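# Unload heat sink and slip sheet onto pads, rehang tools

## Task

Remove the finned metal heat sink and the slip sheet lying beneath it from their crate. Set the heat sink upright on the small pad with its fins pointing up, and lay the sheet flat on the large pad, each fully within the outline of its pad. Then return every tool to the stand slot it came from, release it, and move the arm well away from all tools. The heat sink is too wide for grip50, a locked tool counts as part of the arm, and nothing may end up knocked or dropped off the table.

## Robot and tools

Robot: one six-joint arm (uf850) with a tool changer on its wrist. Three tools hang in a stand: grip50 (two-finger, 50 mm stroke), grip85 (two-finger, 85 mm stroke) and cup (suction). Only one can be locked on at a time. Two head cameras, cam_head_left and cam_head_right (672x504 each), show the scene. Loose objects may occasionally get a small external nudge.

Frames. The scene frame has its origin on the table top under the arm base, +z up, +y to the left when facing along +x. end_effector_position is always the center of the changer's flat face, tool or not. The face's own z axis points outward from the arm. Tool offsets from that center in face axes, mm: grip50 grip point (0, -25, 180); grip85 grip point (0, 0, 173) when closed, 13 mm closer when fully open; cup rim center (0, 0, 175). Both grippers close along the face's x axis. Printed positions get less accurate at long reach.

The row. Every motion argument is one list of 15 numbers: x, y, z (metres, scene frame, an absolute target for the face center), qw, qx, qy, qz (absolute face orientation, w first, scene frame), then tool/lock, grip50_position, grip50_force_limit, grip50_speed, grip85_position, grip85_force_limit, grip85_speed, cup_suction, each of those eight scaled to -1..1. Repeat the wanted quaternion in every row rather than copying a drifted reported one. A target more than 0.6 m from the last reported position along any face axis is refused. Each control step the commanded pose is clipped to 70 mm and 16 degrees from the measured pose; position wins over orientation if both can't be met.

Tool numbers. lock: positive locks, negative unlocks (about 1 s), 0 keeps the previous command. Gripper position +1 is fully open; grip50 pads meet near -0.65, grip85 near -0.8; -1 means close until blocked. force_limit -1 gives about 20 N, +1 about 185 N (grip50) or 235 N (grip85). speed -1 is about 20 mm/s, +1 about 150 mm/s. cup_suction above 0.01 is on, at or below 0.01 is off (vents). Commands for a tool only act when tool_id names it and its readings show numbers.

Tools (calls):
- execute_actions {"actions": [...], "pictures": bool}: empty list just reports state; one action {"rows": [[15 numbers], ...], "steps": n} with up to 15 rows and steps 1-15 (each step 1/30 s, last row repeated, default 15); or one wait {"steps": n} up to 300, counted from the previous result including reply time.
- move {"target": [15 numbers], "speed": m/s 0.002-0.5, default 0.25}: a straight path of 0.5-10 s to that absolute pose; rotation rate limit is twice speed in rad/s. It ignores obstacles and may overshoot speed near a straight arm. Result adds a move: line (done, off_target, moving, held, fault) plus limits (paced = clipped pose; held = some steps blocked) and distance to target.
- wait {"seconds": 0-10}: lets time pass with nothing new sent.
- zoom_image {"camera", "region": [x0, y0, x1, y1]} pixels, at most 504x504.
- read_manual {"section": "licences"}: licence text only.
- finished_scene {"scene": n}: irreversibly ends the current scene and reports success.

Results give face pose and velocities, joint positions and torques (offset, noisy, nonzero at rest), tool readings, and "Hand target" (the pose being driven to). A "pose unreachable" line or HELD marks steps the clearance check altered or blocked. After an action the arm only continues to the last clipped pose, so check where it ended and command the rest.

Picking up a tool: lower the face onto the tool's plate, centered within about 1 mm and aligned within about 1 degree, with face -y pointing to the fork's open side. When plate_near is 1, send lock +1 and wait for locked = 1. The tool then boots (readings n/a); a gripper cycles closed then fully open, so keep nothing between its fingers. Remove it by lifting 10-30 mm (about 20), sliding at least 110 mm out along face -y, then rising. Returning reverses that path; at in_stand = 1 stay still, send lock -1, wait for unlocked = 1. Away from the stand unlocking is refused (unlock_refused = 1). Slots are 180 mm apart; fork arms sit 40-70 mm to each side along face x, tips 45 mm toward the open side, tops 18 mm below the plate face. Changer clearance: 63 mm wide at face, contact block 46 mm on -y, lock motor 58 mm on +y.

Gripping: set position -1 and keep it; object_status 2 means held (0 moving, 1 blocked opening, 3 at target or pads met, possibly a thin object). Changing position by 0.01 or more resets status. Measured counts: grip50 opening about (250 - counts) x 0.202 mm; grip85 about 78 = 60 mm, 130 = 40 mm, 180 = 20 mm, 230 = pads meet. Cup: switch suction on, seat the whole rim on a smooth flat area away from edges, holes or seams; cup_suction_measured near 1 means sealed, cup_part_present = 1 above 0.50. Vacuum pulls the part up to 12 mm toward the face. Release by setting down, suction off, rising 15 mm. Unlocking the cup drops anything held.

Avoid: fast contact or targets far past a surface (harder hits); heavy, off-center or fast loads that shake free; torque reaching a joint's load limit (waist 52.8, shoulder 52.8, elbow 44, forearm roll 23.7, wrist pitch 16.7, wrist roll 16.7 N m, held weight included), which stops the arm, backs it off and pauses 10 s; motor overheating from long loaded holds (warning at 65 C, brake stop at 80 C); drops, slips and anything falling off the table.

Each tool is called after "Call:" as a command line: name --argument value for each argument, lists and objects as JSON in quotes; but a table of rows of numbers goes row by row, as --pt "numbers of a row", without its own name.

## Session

Call:
execute_actions --actions '[]'

Scene clock: 0.00 s of 9600.00 s.
end_effector_position=(+0.4620, +0.0239, +0.3569) locked=0 unlocked=1 plate_near=0 in_stand=0 unlock_refused=0 tool_id=none grip50_position_measured=n/a grip50_object_status=n/a grip85_position_measured=n/a grip85_object_status=n/a cup_suction_measured=n/a cup_part_present=n/a end_effector_quat_wxyz=(+0.002, +0.688, +0.726, -0.003) end_effector_velocity=(-0.000, +0.000, +0.000) end_effector_angular_velocity=(-0.000, -0.000, +0.001)
Joint positions: [-0.001 -0.268 -0.838 -0.003 -0.564 -0.002]
Joint velocities: [ 0.     0.001  0.    -0.    -0.    -0.   ]
Joint torques (N m, as the arm reports them, + toward a larger angle): no reading
Motor temperatures (°C, as the motors report them): [22 26 26 26 30 24]
Hand target: +0.462, +0.024, +0.357; +0.002, +0.688, +0.726, -0.003

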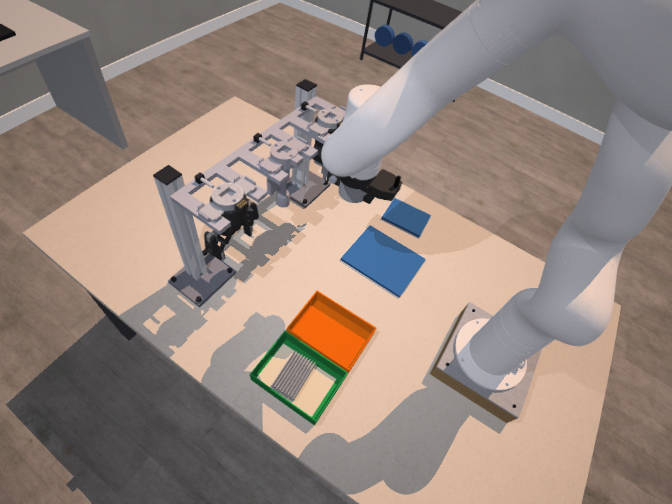

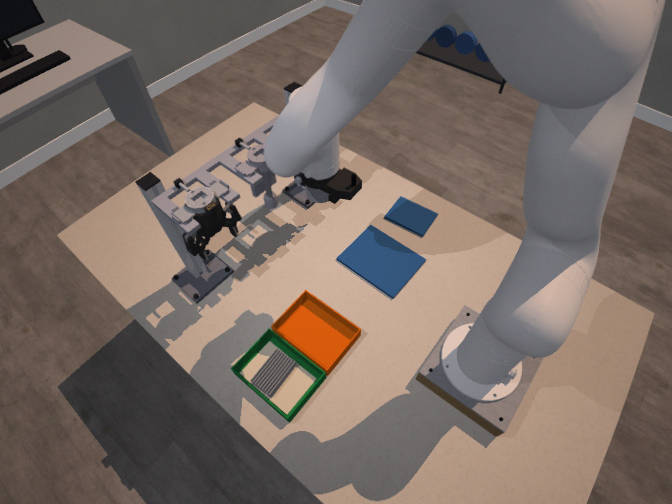

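Call:
zoom_image --camera "cam_head_left" --region '[175, 135, 275, 225]'

Call:
zoom_image --camera "cam_head_right" --region '[140, 135, 240, 225]'

Call:
zoom_image --camera "cam_head_left" --region '[240, 30, 440, 180]'

Call:
zoom_image --camera "cam_head_left" --region '[240, 310, 370, 430]'

Region (175, 135, 275, 225) of cam_head_left's 672x504 image, scaled by 5.040, with more detail than that image has; it fills the top 454 rows of this view, and the rest is white.

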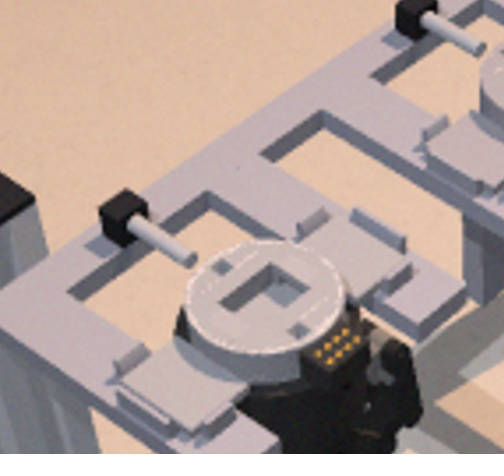

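Region (140, 135, 240, 225) of cam_head_right's 672x504 image, scaled by 5.040, with more detail than that image has; it fills the top 454 rows of this view, and the rest is white.

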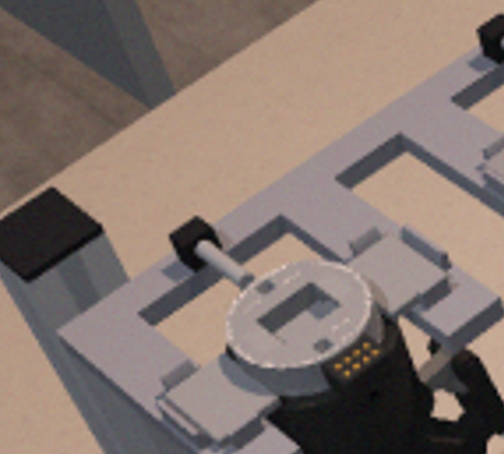

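Region (240, 30, 440, 180) of cam_head_left's 672x504 image, scaled by 2.520, with more detail than that image has; it fills the top 378 rows of this view, and the rest is white.

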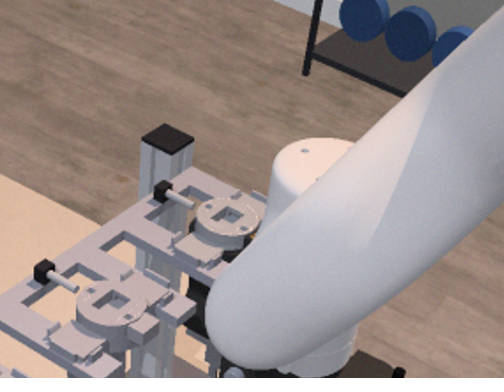

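Region (240, 310, 370, 430) of cam_head_left's 672x504 image, scaled by 3.877, with more detail than that image has; it fills the top 465 rows of this view, and the rest is white.

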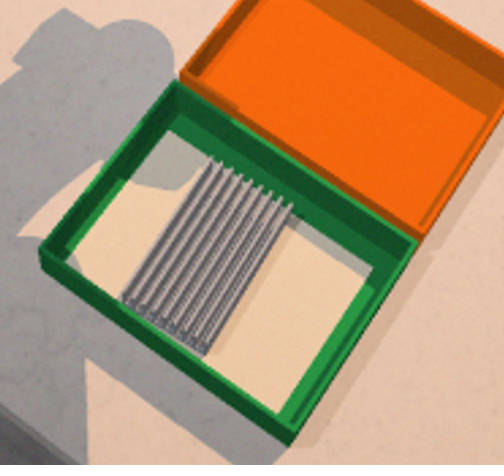

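Call:
move --target '[0.54,0.15,0.41,0,0.7163,0.6978,0,0,1,0,0,1,0,0,0]'

Call:
move --target '[0.654,0.199,0.40,0,0.7163,0.6978,0,0,1,0,0,1,0,0,0]' --speed 0.15

Call:
move --target '[0.654,0.199,0.379,0,0.7163,0.6978,0,0,1,0,0,1,0,0,0]' --speed 0.03

Call:
zoom_image --camera "cam_head_left" --region '[175, 135, 275, 225]'

Call:
zoom_image --camera "cam_head_right" --region '[140, 135, 240, 225]'

Scene clock: 10.93 s of 9600.00 s.
end_effector_position=(+0.5397, +0.1498, +0.4104) locked=0 unlocked=1 plate_near=0 in_stand=0 unlock_refused=0 tool_id=none grip50_position_measured=n/a grip50_object_status=n/a grip85_position_measured=n/a grip85_object_status=n/a cup_suction_measured=n/a cup_part_present=n/a end_effector_quat_wxyz=(-0.000, +0.716, +0.698, +0.000) end_effector_velocity=(+0.001, +0.001, +0.001) end_effector_angular_velocity=(-0.001, -0.001, -0.000)
Joint positions: [ 0.217 -0.405 -1.165  0.005 -0.751  0.291]
Joint velocities: [ 0.002 -0.002 -0.005 -0.001 -0.002  0.003]
Joint torques (N m, as the arm reports them, + toward a larger angle): [ -2.06  35.28 -28.22   0.64  -0.26  -0.58]
Motor temperatures (°C, as the motors report them): [22 26 26 26 30 24]
Hand target: +0.540, +0.150, +0.410; -0.000, +0.716, +0.698, +0.000
Off the commanded pose: 0.001 m, 0 deg.
move: done

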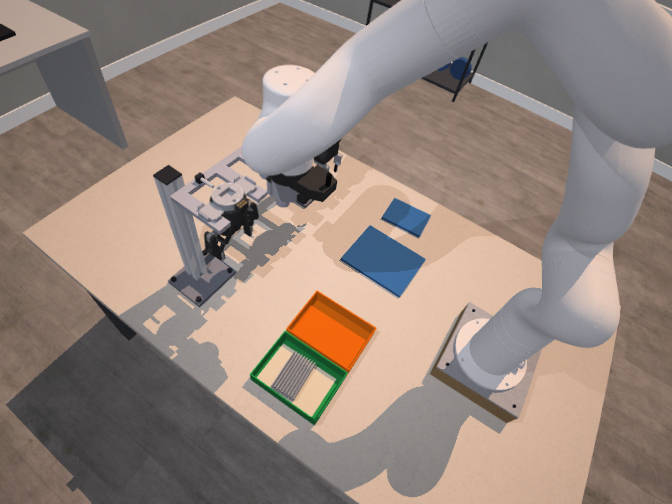

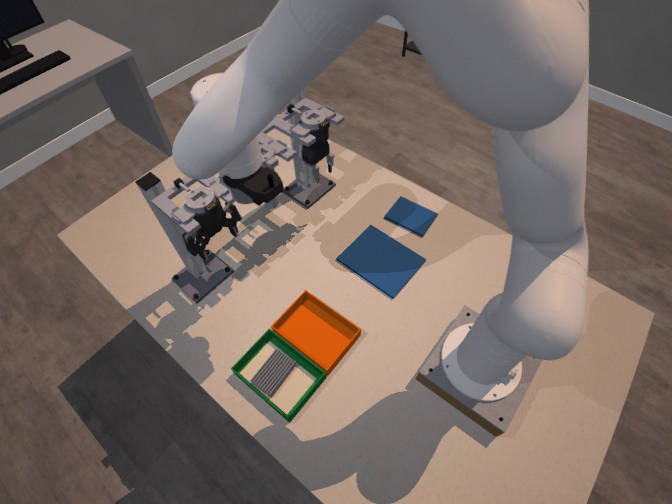

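Scene clock: 12.27 s of 9600.00 s.
end_effector_position=(+0.6538, +0.1987, +0.4006) locked=0 unlocked=1 plate_near=0 in_stand=0 unlock_refused=0 tool_id=none grip50_position_measured=n/a grip50_object_status=n/a grip85_position_measured=n/a grip85_object_status=n/a cup_suction_measured=n/a cup_part_present=n/a end_effector_quat_wxyz=(+0.000, +0.716, +0.698, +0.000) end_effector_velocity=(+0.001, +0.001, +0.000) end_effector_angular_velocity=(-0.001, -0.000, +0.001)
Joint positions: [ 0.243 -0.709 -1.598  0.003 -0.881  0.318]
Joint velocities: [ 0.001 -0.003 -0.005 -0.002 -0.002  0.001]
Joint torques (N m, as the arm reports them, + toward a larger angle): [ -2.13  46.15 -29.35   0.43  -0.24  -0.65]
Motor temperatures (°C, as the motors report them): [22 26 26 26 30 24]
Hand target: +0.654, +0.199, +0.400; +0.000, +0.716, +0.698, -0.000
Off the commanded pose: 0.001 m, 0 deg.
move: done

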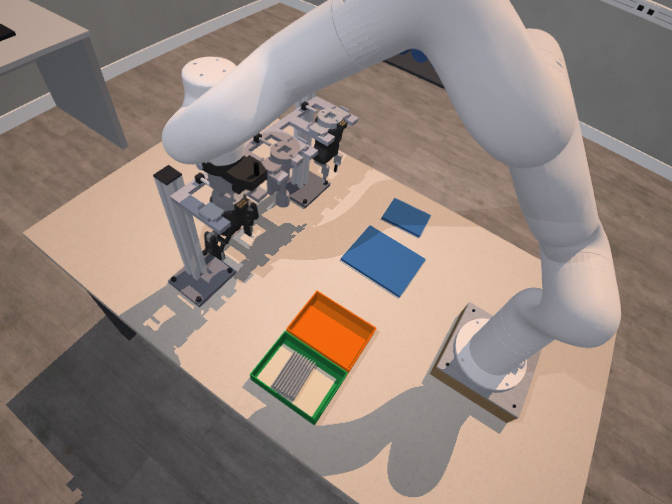

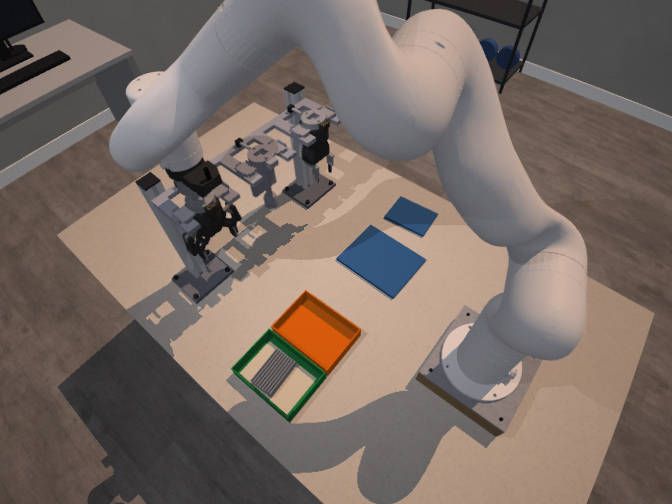

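Scene clock: 13.27 s of 9600.00 s.
end_effector_position=(+0.6541, +0.1990, +0.3792) locked=0 unlocked=1 plate_near=0 in_stand=0 unlock_refused=0 tool_id=none grip50_position_measured=n/a grip50_object_status=n/a grip85_position_measured=n/a grip85_object_status=n/a cup_suction_measured=n/a cup_part_present=n/a end_effector_quat_wxyz=(-0.000, +0.716, +0.698, +0.000) end_effector_velocity=(+0.000, +0.000, -0.001) end_effector_angular_velocity=(+0.000, -0.002, -0.001)
Joint positions: [ 0.243 -0.731 -1.583  0.003 -0.844  0.318]
Joint velocities: [ 0.    -0.001  0.    -0.     0.003  0.001]
Joint torques (N m, as the arm reports them, + toward a larger angle): [ -1.57  47.03 -28.77   0.81  -0.25  -0.64]
Motor temperatures (°C, as the motors report them): [22 26 26 26 30 24]
Hand target: +0.654, +0.199, +0.379; -0.000, +0.716, +0.698, +0.000
Off the commanded pose: 0.000 m, 0 deg.
move: done

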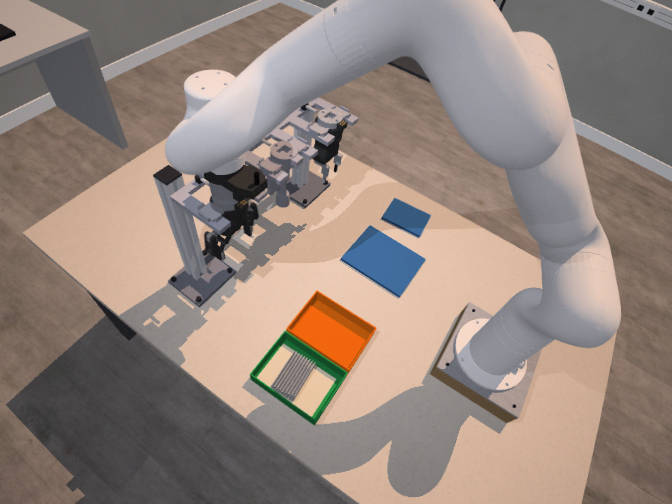

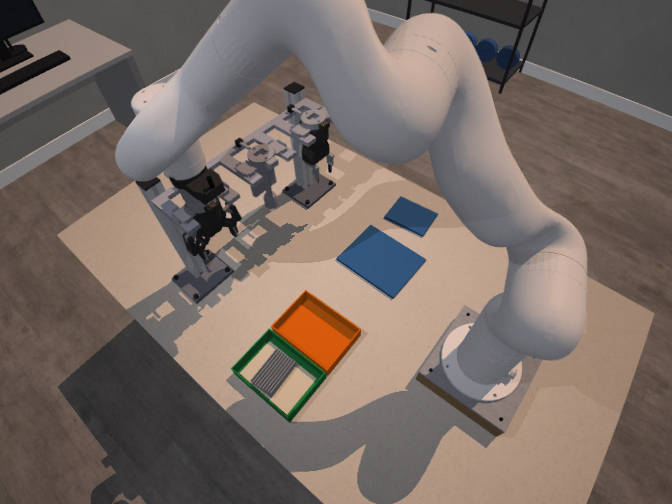

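Region (175, 135, 275, 225) of cam_head_left's 672x504 image, scaled by 5.040, with more detail than that image has; it fills the top 454 rows of this view, and the rest is white.

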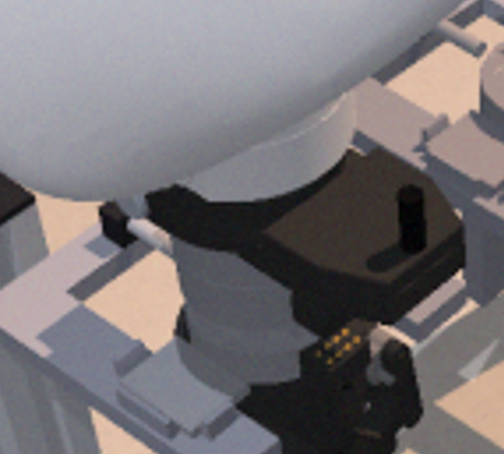

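Region (140, 135, 240, 225) of cam_head_right's 672x504 image, scaled by 5.040, with more detail than that image has; it fills the top 454 rows of this view, and the rest is white.

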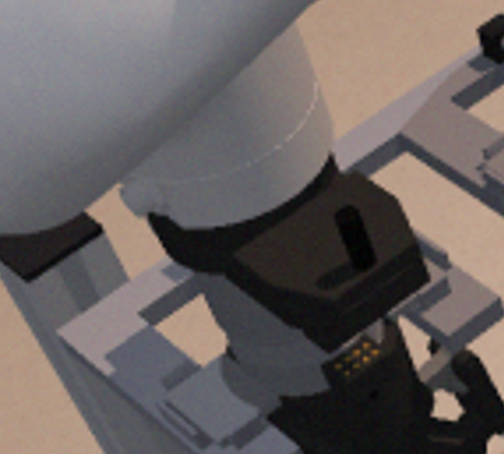

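Call:
move --target '[0.6535,0.199,0.372,0,0.7163,0.6978,0,0,1,0,0,1,0,0,0]' --speed 0.006

Scene clock: 18.23 s of 9600.00 s.
end_effector_position=(+0.6535, +0.1990, +0.3720) locked=0 unlocked=1 plate_near=0 in_stand=0 unlock_refused=0 tool_id=none grip50_position_measured=n/a grip50_object_status=n/a grip85_position_measured=n/a grip85_object_status=n/a cup_suction_measured=n/a cup_part_present=n/a end_effector_quat_wxyz=(-0.000, +0.716, +0.698, -0.000) end_effector_velocity=(+0.000, -0.000, -0.001) end_effector_angular_velocity=(+0.000, -0.000, +0.001)
Joint positions: [ 0.243 -0.737 -1.576  0.003 -0.831  0.318]
Joint velocities: [-0.    -0.001  0.001  0.     0.002 -0.001]
Joint torques (N m, as the arm reports them, + toward a larger angle): [ -1.72  46.42 -28.64   0.48  -0.24  -0.69]
Motor temperatures (°C, as the motors report them): [22 26 26 26 30 24]
Hand target: +0.654, +0.199, +0.372; -0.000, +0.716, +0.698, +0.000
Off the commanded pose: 0.000 m, 0 deg.
move: done

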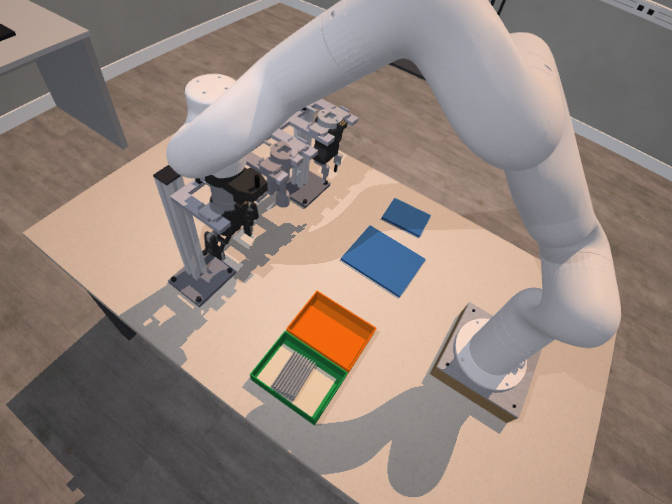

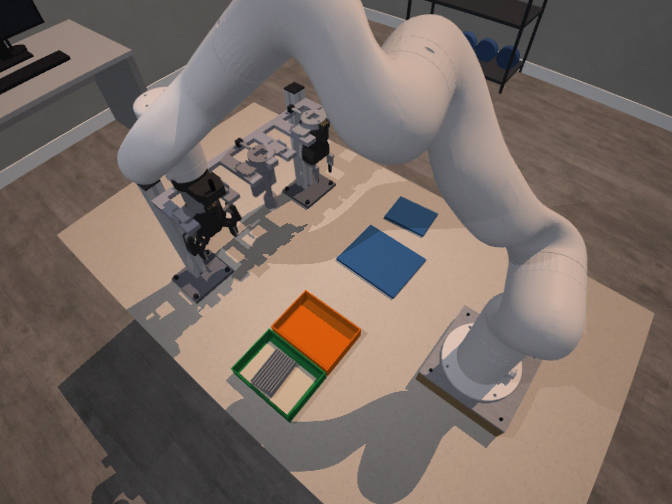

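Call:
move --target '[0.6535,0.199,0.3665,0,0.7163,0.6978,0,0,1,0,0,1,0,0,0]' --speed 0.005

Scene clock: 23.20 s of 9600.00 s.
end_effector_position=(+0.6539, +0.1989, +0.3670) locked=0 unlocked=1 plate_near=0 in_stand=1 unlock_refused=0 tool_id=none grip50_position_measured=n/a grip50_object_status=n/a grip85_position_measured=n/a grip85_object_status=n/a cup_suction_measured=n/a cup_part_present=n/a end_effector_quat_wxyz=(+0.000, +0.716, +0.698, +0.001) end_effector_velocity=(-0.000, +0.001, -0.001) end_effector_angular_velocity=(+0.000, +0.001, +0.000)
Joint positions: [ 0.243 -0.743 -1.573  0.003 -0.82   0.318]
Joint velocities: [ 0.001 -0.001  0.001  0.001  0.001  0.   ]
Joint torques (N m, as the arm reports them, + toward a larger angle): [  3.64  41.24 -21.55   1.58  -2.04  -0.71]
Motor temperatures (°C, as the motors report them): [22 26 26 26 30 24]
Hand target: +0.654, +0.199, +0.366; -0.000, +0.716, +0.698, +0.000
Off the commanded pose: 0.001 m, 0 deg.
move: done

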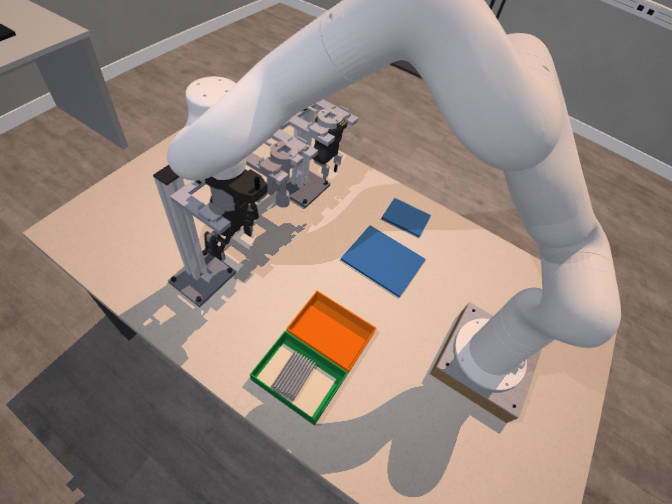

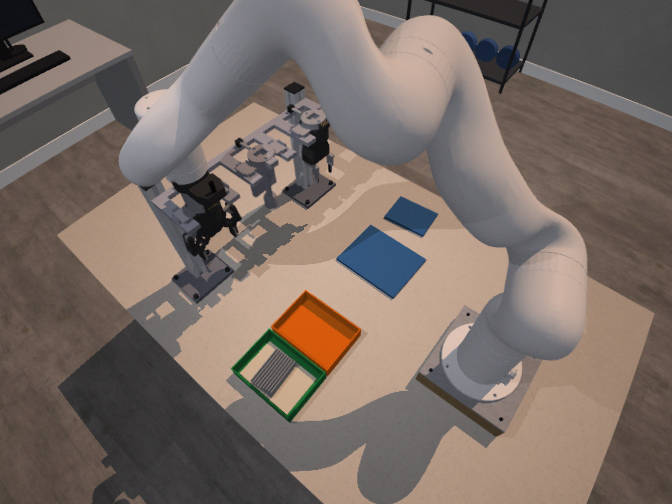

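Call:
move --target '[0.6548,0.1986,0.3665,0,0.7163,0.6978,0,0,1,0,0,1,0,0,0]' --speed 0.004

Call:
move --target '[0.6548,0.1986,0.365,0,0.7163,0.6978,0,0,1,0,0,1,0,0,0]' --speed 0.004

Scene clock: 27.00 s of 9600.00 s.
end_effector_position=(+0.6542, +0.1988, +0.3659) locked=0 unlocked=1 plate_near=0 in_stand=1 unlock_refused=0 tool_id=none grip50_position_measured=n/a grip50_object_status=n/a grip85_position_measured=n/a grip85_object_status=n/a cup_suction_measured=n/a cup_part_present=n/a end_effector_quat_wxyz=(-0.001, +0.716, +0.698, -0.001) end_effector_velocity=(+0.000, +0.000, +0.000) end_effector_angular_velocity=(+0.000, -0.001, +0.002)
Joint positions: [ 0.243 -0.746 -1.576  0.003 -0.824  0.317]
Joint velocities: [ 0.    -0.    -0.001  0.    -0.    -0.002]
Joint torques (N m, as the arm reports them, + toward a larger angle): [  2.72  41.37 -20.3    1.17  -2.38  -0.7 ]
Motor temperatures (°C, as the motors report them): [22 26 26 26 30 24]
Hand target: +0.655, +0.199, +0.367; +0.000, +0.716, +0.698, -0.000
Off the commanded pose: 0.001 m, 0 deg.
move: done

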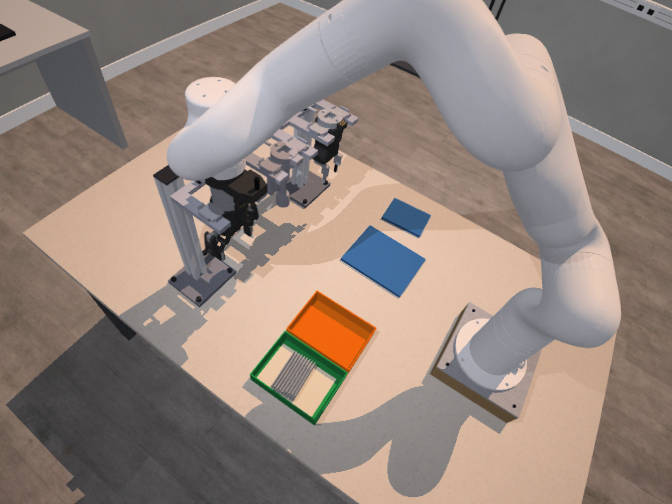

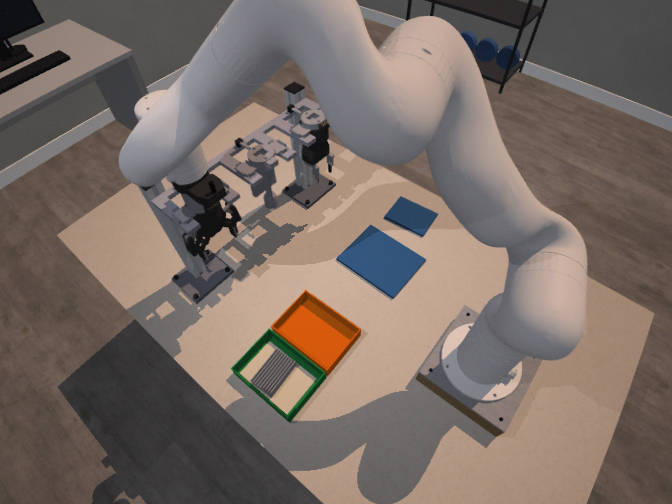

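Scene clock: 27.70 s of 9600.00 s.
end_effector_position=(+0.6546, +0.1986, +0.3649) locked=0 unlocked=1 plate_near=1 in_stand=1 unlock_refused=0 tool_id=none grip50_position_measured=n/a grip50_object_status=n/a grip85_position_measured=n/a grip85_object_status=n/a cup_suction_measured=n/a cup_part_present=n/a end_effector_quat_wxyz=(-0.000, +0.716, +0.698, -0.000) end_effector_velocity=(+0.000, +0.000, +0.000) end_effector_angular_velocity=(+0.001, -0.002, +0.002)
Joint positions: [ 0.242 -0.747 -1.576  0.003 -0.821  0.317]
Joint velocities: [ 0.     0.    -0.001  0.     0.001 -0.002]
Joint torques (N m, as the arm reports them, + toward a larger angle): [  2.64  41.7  -22.22   1.55  -1.67  -0.7 ]
Motor temperatures (°C, as the motors report them): [22 26 26 26 30 24]
Hand target: +0.655, +0.199, +0.365; +0.000, +0.716, +0.698, -0.000
Off the commanded pose: 0.000 m, 0 deg.
move: done

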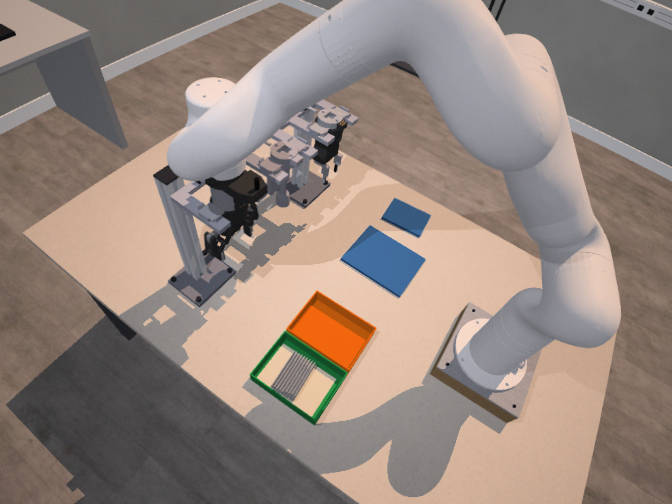

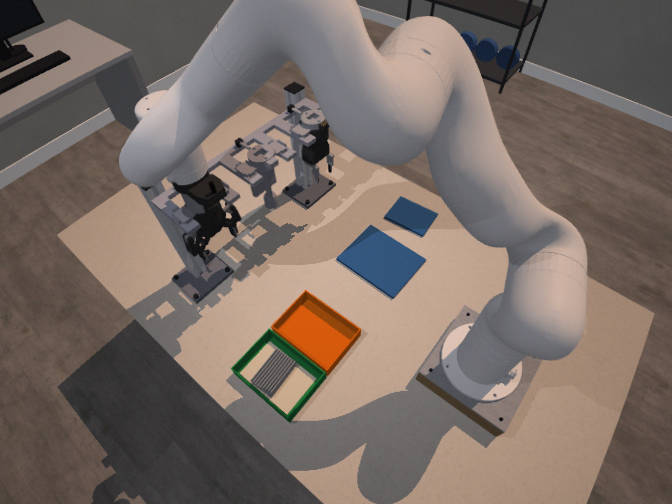

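Call:
execute_actions --actions '[{"rows":[[0.6553,0.1982,0.3648,0,0.7163,0.6978,0,1,1,0,0,1,0,1,0]],"steps":15}]' --pictures false

Call:
execute_actions --actions '[{"steps":25}]' --pictures false

Scene clock: 37.13 s of 9600.00 s.
end_effector_position=(+0.6553, +0.1983, +0.3649) locked=0 unlocked=0 plate_near=1 in_stand=1 unlock_refused=0 tool_id=none grip50_position_measured=n/a grip50_object_status=n/a grip85_position_measured=n/a grip85_object_status=n/a cup_suction_measured=n/a cup_part_present=n/a end_effector_quat_wxyz=(+0.000, +0.716, +0.698, +0.000) end_effector_velocity=(+0.000, -0.001, -0.000) end_effector_angular_velocity=(+0.000, +0.000, -0.000)
Joint positions: [ 0.241 -0.748 -1.577  0.003 -0.821  0.316]
Joint velocities: [-0.001 -0.    -0.     0.     0.    -0.001]
Joint torques (N m, as the arm reports them, + toward a larger angle): [ -3.49  41.94 -25.77   0.72   0.06  -0.61]
Motor temperatures (°C, as the motors report them): [22 26 26 26 30 24]
Hand target: +0.655, +0.198, +0.365; +0.000, +0.716, +0.698, -0.000
Off the commanded pose: 0.000 m, 0 deg.
Steps of this call (steps 1 to 268: nothing new was sent; steps 269 to 283: all 15 steps of this action). Readings (end_effector_position | what the end effector reports):
269: (+0.6548, +0.1986, +0.3650) | locked=0 unlocked=0 plate_near=1 in_stand=1 unlock_refused=0 tool_id=none grip50_position_measured=n/a grip50_object_status=n/a grip85_position_measured=n/a grip85_object_status=n/a cup_suction_measured=n/a cup_part_present=n/a
270: (+0.6548, +0.1986, +0.3650) | locked=0 unlocked=0 plate_near=1 in_stand=1 unlock_refused=0 tool_id=none grip50_position_measured=n/a grip50_object_status=n/a grip85_position_measured=n/a grip85_object_status=n/a cup_suction_measured=n/a cup_part_present=n/a
272: (+0.6550, +0.1985, +0.3650) | locked=0 unlocked=0 plate_near=1 in_stand=1 unlock_refused=0 tool_id=none grip50_position_measured=n/a grip50_object_status=n/a grip85_position_measured=n/a grip85_object_status=n/a cup_suction_measured=n/a cup_part_present=n/a
276: (+0.6553, +0.1984, +0.3650) | locked=0 unlocked=0 plate_near=1 in_stand=1 unlock_refused=0 tool_id=none grip50_position_measured=n/a grip50_object_status=n/a grip85_position_measured=n/a grip85_object_status=n/a cup_suction_measured=n/a cup_part_present=n/a
283: the state above

Scene clock: 37.97 s of 9600.00 s.
end_effector_position=(+0.6554, +0.1982, +0.3650) locked=1 unlocked=0 plate_near=1 in_stand=1 unlock_refused=0 tool_id=grip85 grip50_position_measured=n/a grip50_object_status=n/a grip85_position_measured=n/a grip85_object_status=n/a cup_suction_measured=n/a cup_part_present=n/a end_effector_quat_wxyz=(+0.000, +0.716, +0.698, +0.000) end_effector_velocity=(-0.000, -0.000, -0.000) end_effector_angular_velocity=(-0.001, +0.000, +0.001)
Joint positions: [ 0.241 -0.748 -1.577  0.003 -0.82   0.316]
Joint velocities: [ 0.    -0.    -0.    -0.001 -0.     0.   ]
Joint torques (N m, as the arm reports them, + toward a larger angle): [ -1.05  47.43 -28.75   0.33  -1.04  -0.77]
Motor temperatures (°C, as the motors report them): [22 26 26 26 30 24]
Hand target: +0.655, +0.198, +0.365; +0.000, +0.716, +0.698, -0.000
Off the commanded pose: 0.000 m, 0 deg.
Steps of this call (steps 1 to 25: nothing new was sent). Readings (end_effector_position | what the end effector reports):
1: (+0.6553, +0.1983, +0.3649) | locked=0 unlocked=0 plate_near=1 in_stand=1 unlock_refused=0 tool_id=none grip50_position_measured=n/a grip50_object_status=n/a grip85_position_measured=n/a grip85_object_status=n/a cup_suction_measured=n/a cup_part_present=n/a
2: (+0.6553, +0.1983, +0.3649) | locked=0 unlocked=0 plate_near=1 in_stand=1 unlock_refused=0 tool_id=none grip50_position_measured=n/a grip50_object_status=n/a grip85_position_measured=n/a grip85_object_status=n/a cup_suction_measured=n/a cup_part_present=n/a
4: (+0.6554, +0.1982, +0.3649) | locked=0 unlocked=0 plate_near=1 in_stand=1 unlock_refused=0 tool_id=none grip50_position_measured=n/a grip50_object_status=n/a grip85_position_measured=n/a grip85_object_status=n/a cup_suction_measured=n/a cup_part_present=n/a
8: (+0.6555, +0.1982, +0.3648) | locked=0 unlocked=0 plate_near=1 in_stand=1 unlock_refused=0 tool_id=none grip50_position_measured=n/a grip50_object_status=n/a grip85_position_measured=n/a grip85_object_status=n/a cup_suction_measured=n/a cup_part_present=n/a
25: the state above

Call:
move --target '[0.6554,0.1982,0.385,0,0.7163,0.6978,0,0,1,0,0,1,0,1,0]' --speed 0.04

Call:
move --target '[0.525,0.202,0.385,0,0.7163,0.6978,0,0,1,0,0,1,0,1,0]' --speed 0.1

Call:
move --target '[0.391,0.327,0.24,0,-0.0262,0.9997,0,0,1,0,0,1,0,1,0]' --speed 0.3

Call:
zoom_image --camera "cam_head_left" --region '[240, 310, 370, 430]'

Call:
zoom_image --camera "cam_head_right" --region '[215, 310, 345, 430]'

Scene clock: 43.53 s of 9600.00 s.
end_effector_position=(+0.6552, +0.1981, +0.3847) locked=1 unlocked=0 plate_near=1 in_stand=0 unlock_refused=0 tool_id=grip85 grip50_position_measured=n/a grip50_object_status=n/a grip85_position_measured=3 grip85_object_status=3 cup_suction_measured=n/a cup_part_present=n/a end_effector_quat_wxyz=(-0.000, +0.716, +0.698, -0.000) end_effector_velocity=(+0.000, +0.000, +0.001) end_effector_angular_velocity=(-0.001, -0.001, +0.001)
Joint positions: [ 0.241 -0.727 -1.591  0.003 -0.856  0.316]
Joint velocities: [ 0.     0.    -0.001 -0.001 -0.001  0.   ]
Joint torques (N m, as the arm reports them, + toward a larger angle): [ -1.72  55.15 -35.47   0.68  -0.3   -0.67]
Motor temperatures (°C, as the motors report them): [22 26 26 26 30 24]
Hand target: +0.655, +0.198, +0.385; +0.000, +0.716, +0.698, -0.000
Off the commanded pose: 0.000 m, 0 deg.
move: done

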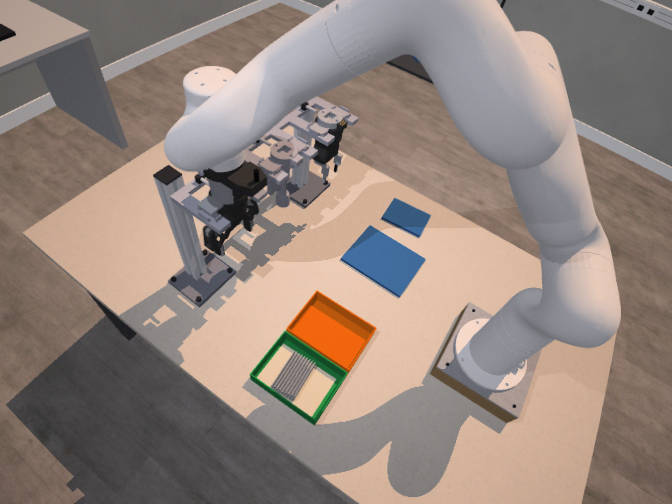

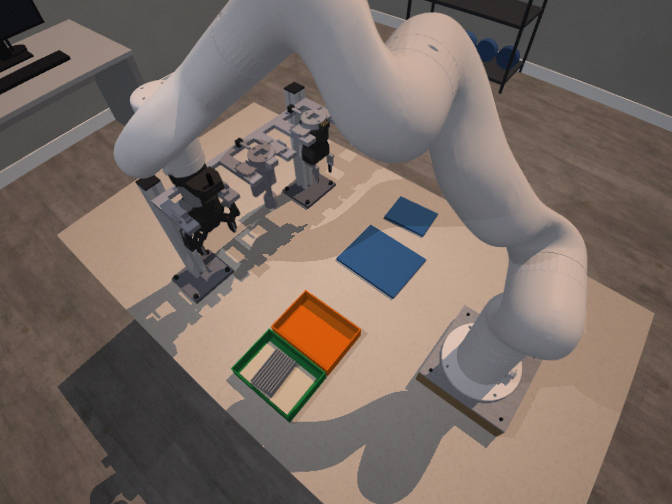

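Scene clock: 45.27 s of 9600.00 s.
end_effector_position=(+0.5254, +0.2023, +0.3845) locked=1 unlocked=0 plate_near=1 in_stand=0 unlock_refused=0 tool_id=grip85 grip50_position_measured=n/a grip50_object_status=n/a grip85_position_measured=3 grip85_object_status=3 cup_suction_measured=n/a cup_part_present=n/a end_effector_quat_wxyz=(-0.000, +0.716, +0.698, +0.000) end_effector_velocity=(-0.002, +0.000, +0.000) end_effector_angular_velocity=(+0.000, +0.000, -0.001)
Joint positions: [ 0.315 -0.443 -1.154  0.004 -0.702  0.389]
Joint velocities: [0.002 0.004 0.005 0.    0.001 0.002]
Joint torques (N m, as the arm reports them, + toward a larger angle): [ -1.66  43.19 -33.12   0.65  -0.27  -0.58]
Motor temperatures (°C, as the motors report them): [22 26 26 26 30 24]
Hand target: +0.525, +0.202, +0.385; -0.000, +0.716, +0.698, +0.000
Off the commanded pose: 0.001 m, 0 deg.
move: done

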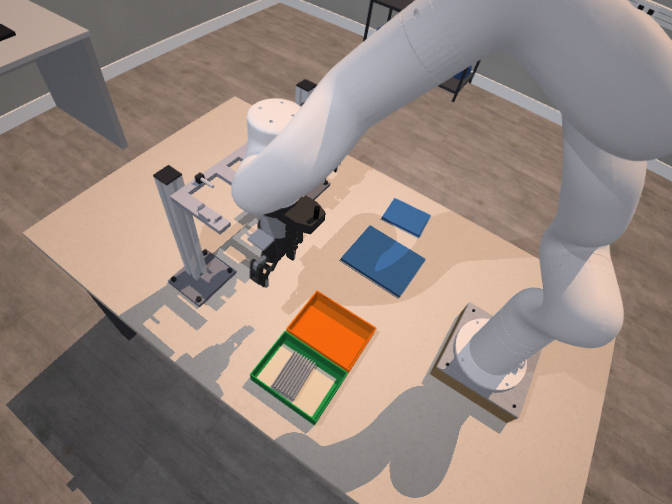

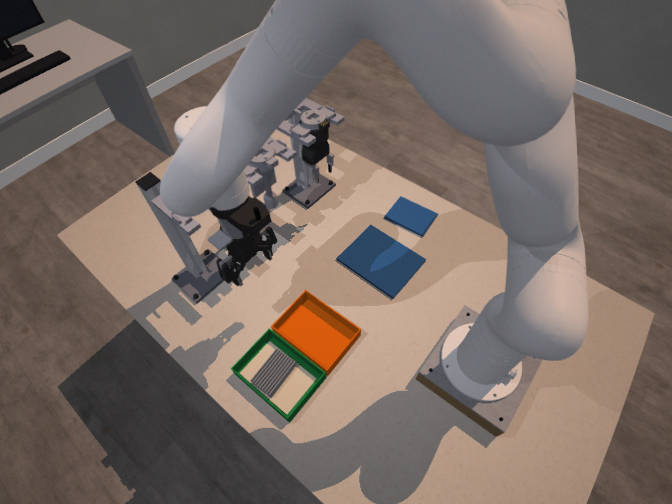

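Scene clock: 48.50 s of 9600.00 s.
end_effector_position=(+0.3917, +0.3281, +0.2397) locked=1 unlocked=0 plate_near=1 in_stand=0 unlock_refused=0 tool_id=grip85 grip50_position_measured=n/a grip50_object_status=n/a grip85_position_measured=3 grip85_object_status=3 cup_suction_measured=n/a cup_part_present=n/a end_effector_quat_wxyz=(-0.000, -0.026, +1.000, +0.001) end_effector_velocity=(-0.001, +0.001, -0.001) end_effector_angular_velocity=(+0.002, +0.003, +0.011)
Joint positions: [ 0.647 -0.583 -0.951  0.004 -0.358 -0.929]
Joint velocities: [ 0.001 -0.002  0.     0.011  0.001 -0.02 ]
Joint torques (N m, as the arm reports them, + toward a larger angle): [ -1.82  43.22 -26.18   0.58  -0.23  -0.71]
Motor temperatures (°C, as the motors report them): [22 26 26 26 30 24]
Hand target: +0.392, +0.328, +0.240; -0.000, -0.026, +1.000, +0.001
Off the commanded pose: 0.001 m, 0 deg.
move: done

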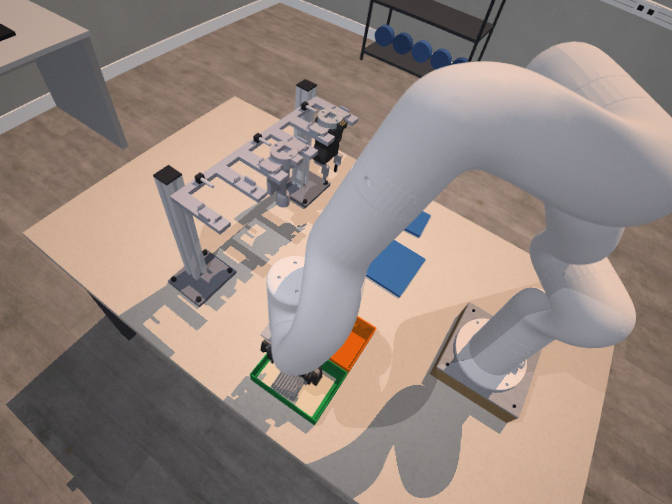

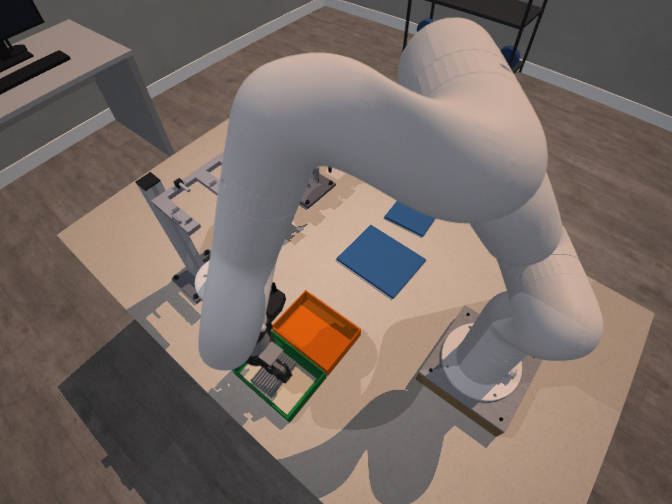

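Region (240, 310, 370, 430) of cam_head_left's 672x504 image, scaled by 3.877, with more detail than that image has; it fills the top 465 rows of this view, and the rest is white.

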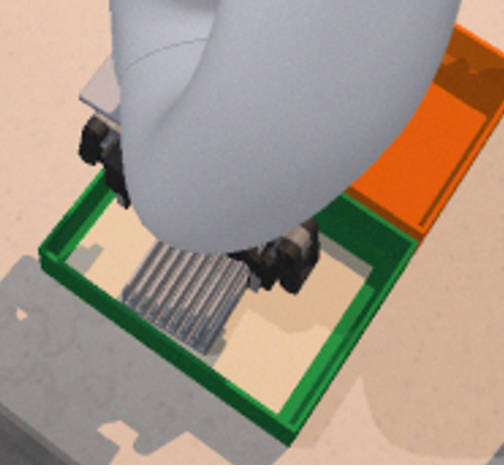

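Region (215, 310, 345, 430) of cam_head_right's 672x504 image, scaled by 3.877, with more detail than that image has; it fills the top 465 rows of this view, and the rest is white.

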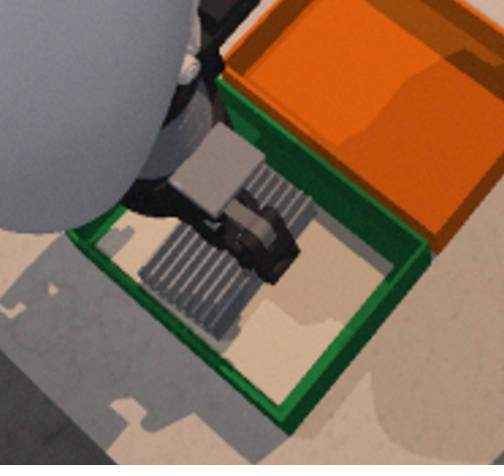

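Call:
move --target '[0.383,0.328,0.240,0,-0.0262,0.9997,0,0,1,0,0,1,-0.4,-0.6,0]' --speed 0.05

Scene clock: 65.63 s of 9600.00 s.
end_effector_position=(+0.3831, +0.3280, +0.2400) locked=1 unlocked=0 plate_near=1 in_stand=0 unlock_refused=0 tool_id=grip85 grip50_position_measured=n/a grip50_object_status=n/a grip85_position_measured=3 grip85_object_status=3 cup_suction_measured=n/a cup_part_present=n/a end_effector_quat_wxyz=(-0.000, -0.026, +1.000, +0.000) end_effector_velocity=(-0.001, -0.000, -0.000) end_effector_angular_velocity=(-0.000, -0.000, -0.002)
Joint positions: [ 0.658 -0.571 -0.932 -0.003 -0.352 -0.912]
Joint velocities: [ 0.001  0.001  0.002 -0.001  0.001  0.004]
Joint torques (N m, as the arm reports them, + toward a larger angle): [ -1.53  42.3  -25.78   0.13  -0.27  -0.66]
Motor temperatures (°C, as the motors report them): [22 26 26 26 30 24]
Hand target: +0.383, +0.328, +0.240; -0.000, -0.026, +1.000, +0.000
Off the commanded pose: 0.000 m, 0 deg.
move: done

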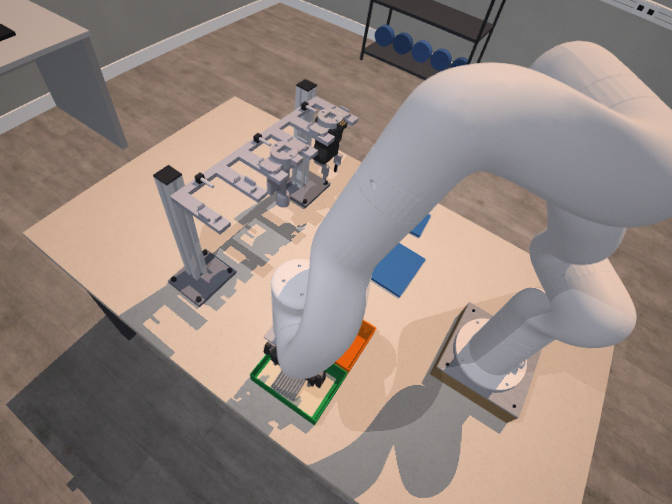

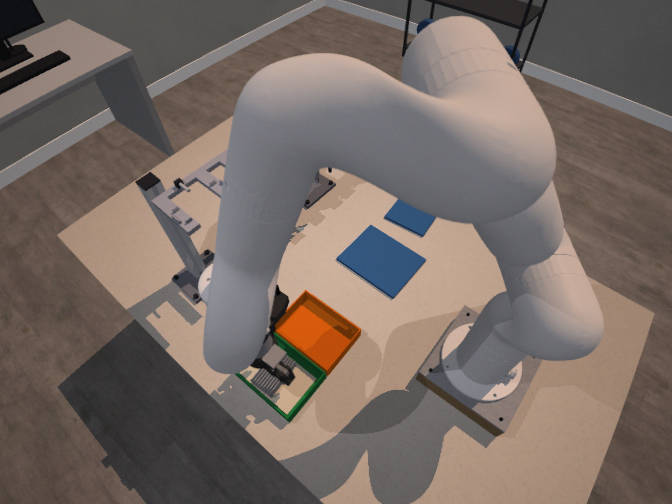

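Call:
zoom_image --camera "cam_head_left" --region '[240,320,360,430]'

Call:
zoom_image --camera "cam_head_right" --region '[225,320,345,430]'

Region (240, 320, 360, 430) of cam_head_left's 672x504 image, scaled by 4.200, with more detail than that image has; it fills the top 462 rows of this view, and the rest is white.

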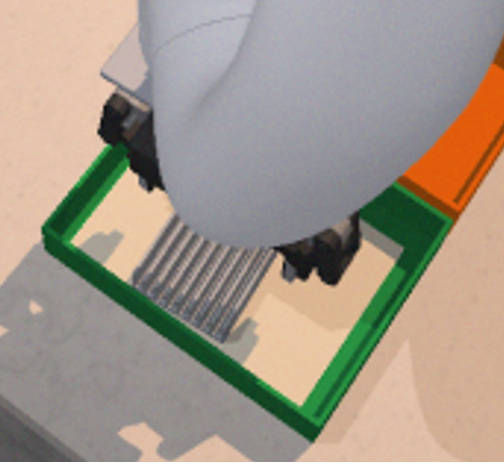

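Region (225, 320, 345, 430) of cam_head_right's 672x504 image, scaled by 4.200, with more detail than that image has; it fills the top 462 rows of this view, and the rest is white.

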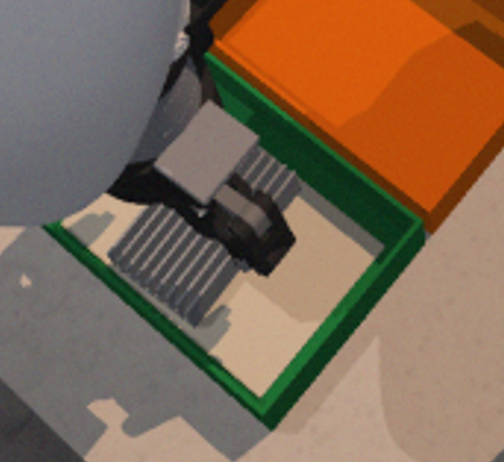

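Call:
move --target '[0.385,0.328,0.222,0,-0.0262,0.9997,0,0,1,0,0,1,-0.4,-0.6,0]' --speed 0.015

Call:
zoom_image --camera "cam_head_left" --region '[240,320,360,430]'

Scene clock: 72.10 s of 9600.00 s.
end_effector_position=(+0.3850, +0.3281, +0.2221) locked=1 unlocked=0 plate_near=1 in_stand=0 unlock_refused=0 tool_id=grip85 grip50_position_measured=n/a grip50_object_status=n/a grip85_position_measured=3 grip85_object_status=3 cup_suction_measured=n/a cup_part_present=n/a end_effector_quat_wxyz=(-0.000, -0.026, +1.000, +0.000) end_effector_velocity=(+0.000, +0.000, -0.001) end_effector_angular_velocity=(+0.001, -0.001, +0.001)
Joint positions: [ 0.656 -0.611 -0.939 -0.003 -0.32  -0.914]
Joint velocities: [ 0.    -0.002 -0.001 -0.001  0.002  0.   ]
Joint torques (N m, as the arm reports them, + toward a larger angle): [ -1.35  43.94 -24.89   0.22  -0.29  -0.67]
Motor temperatures (°C, as the motors report them): [22 26 26 26 30 24]
Hand target: +0.385, +0.328, +0.222; -0.000, -0.026, +1.000, +0.000
Off the commanded pose: 0.000 m, 0 deg.
move: done

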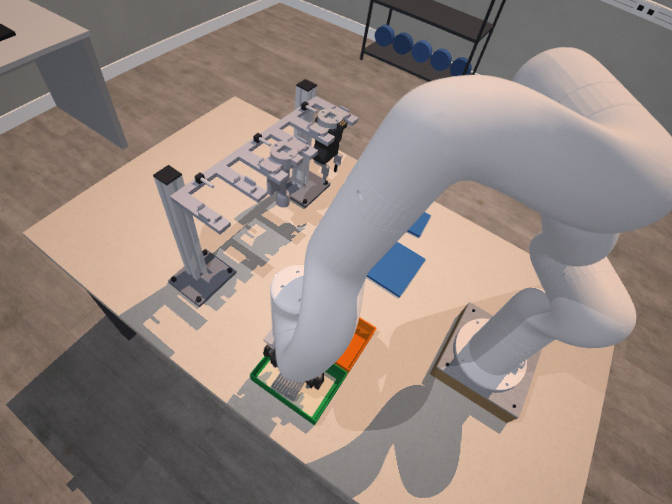

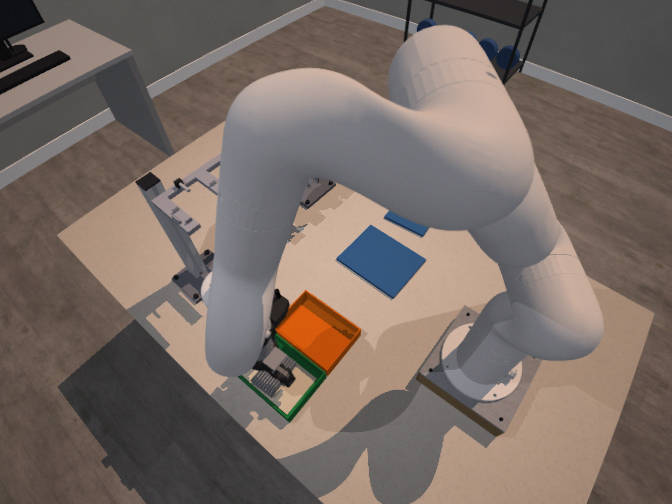

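Region (240, 320, 360, 430) of cam_head_left's 672x504 image, scaled by 4.200, with more detail than that image has; it fills the top 462 rows of this view, and the rest is white.

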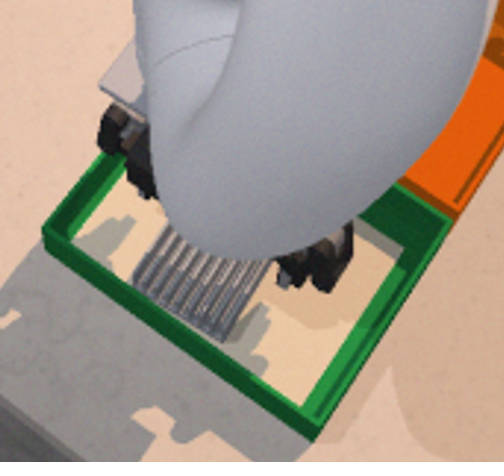

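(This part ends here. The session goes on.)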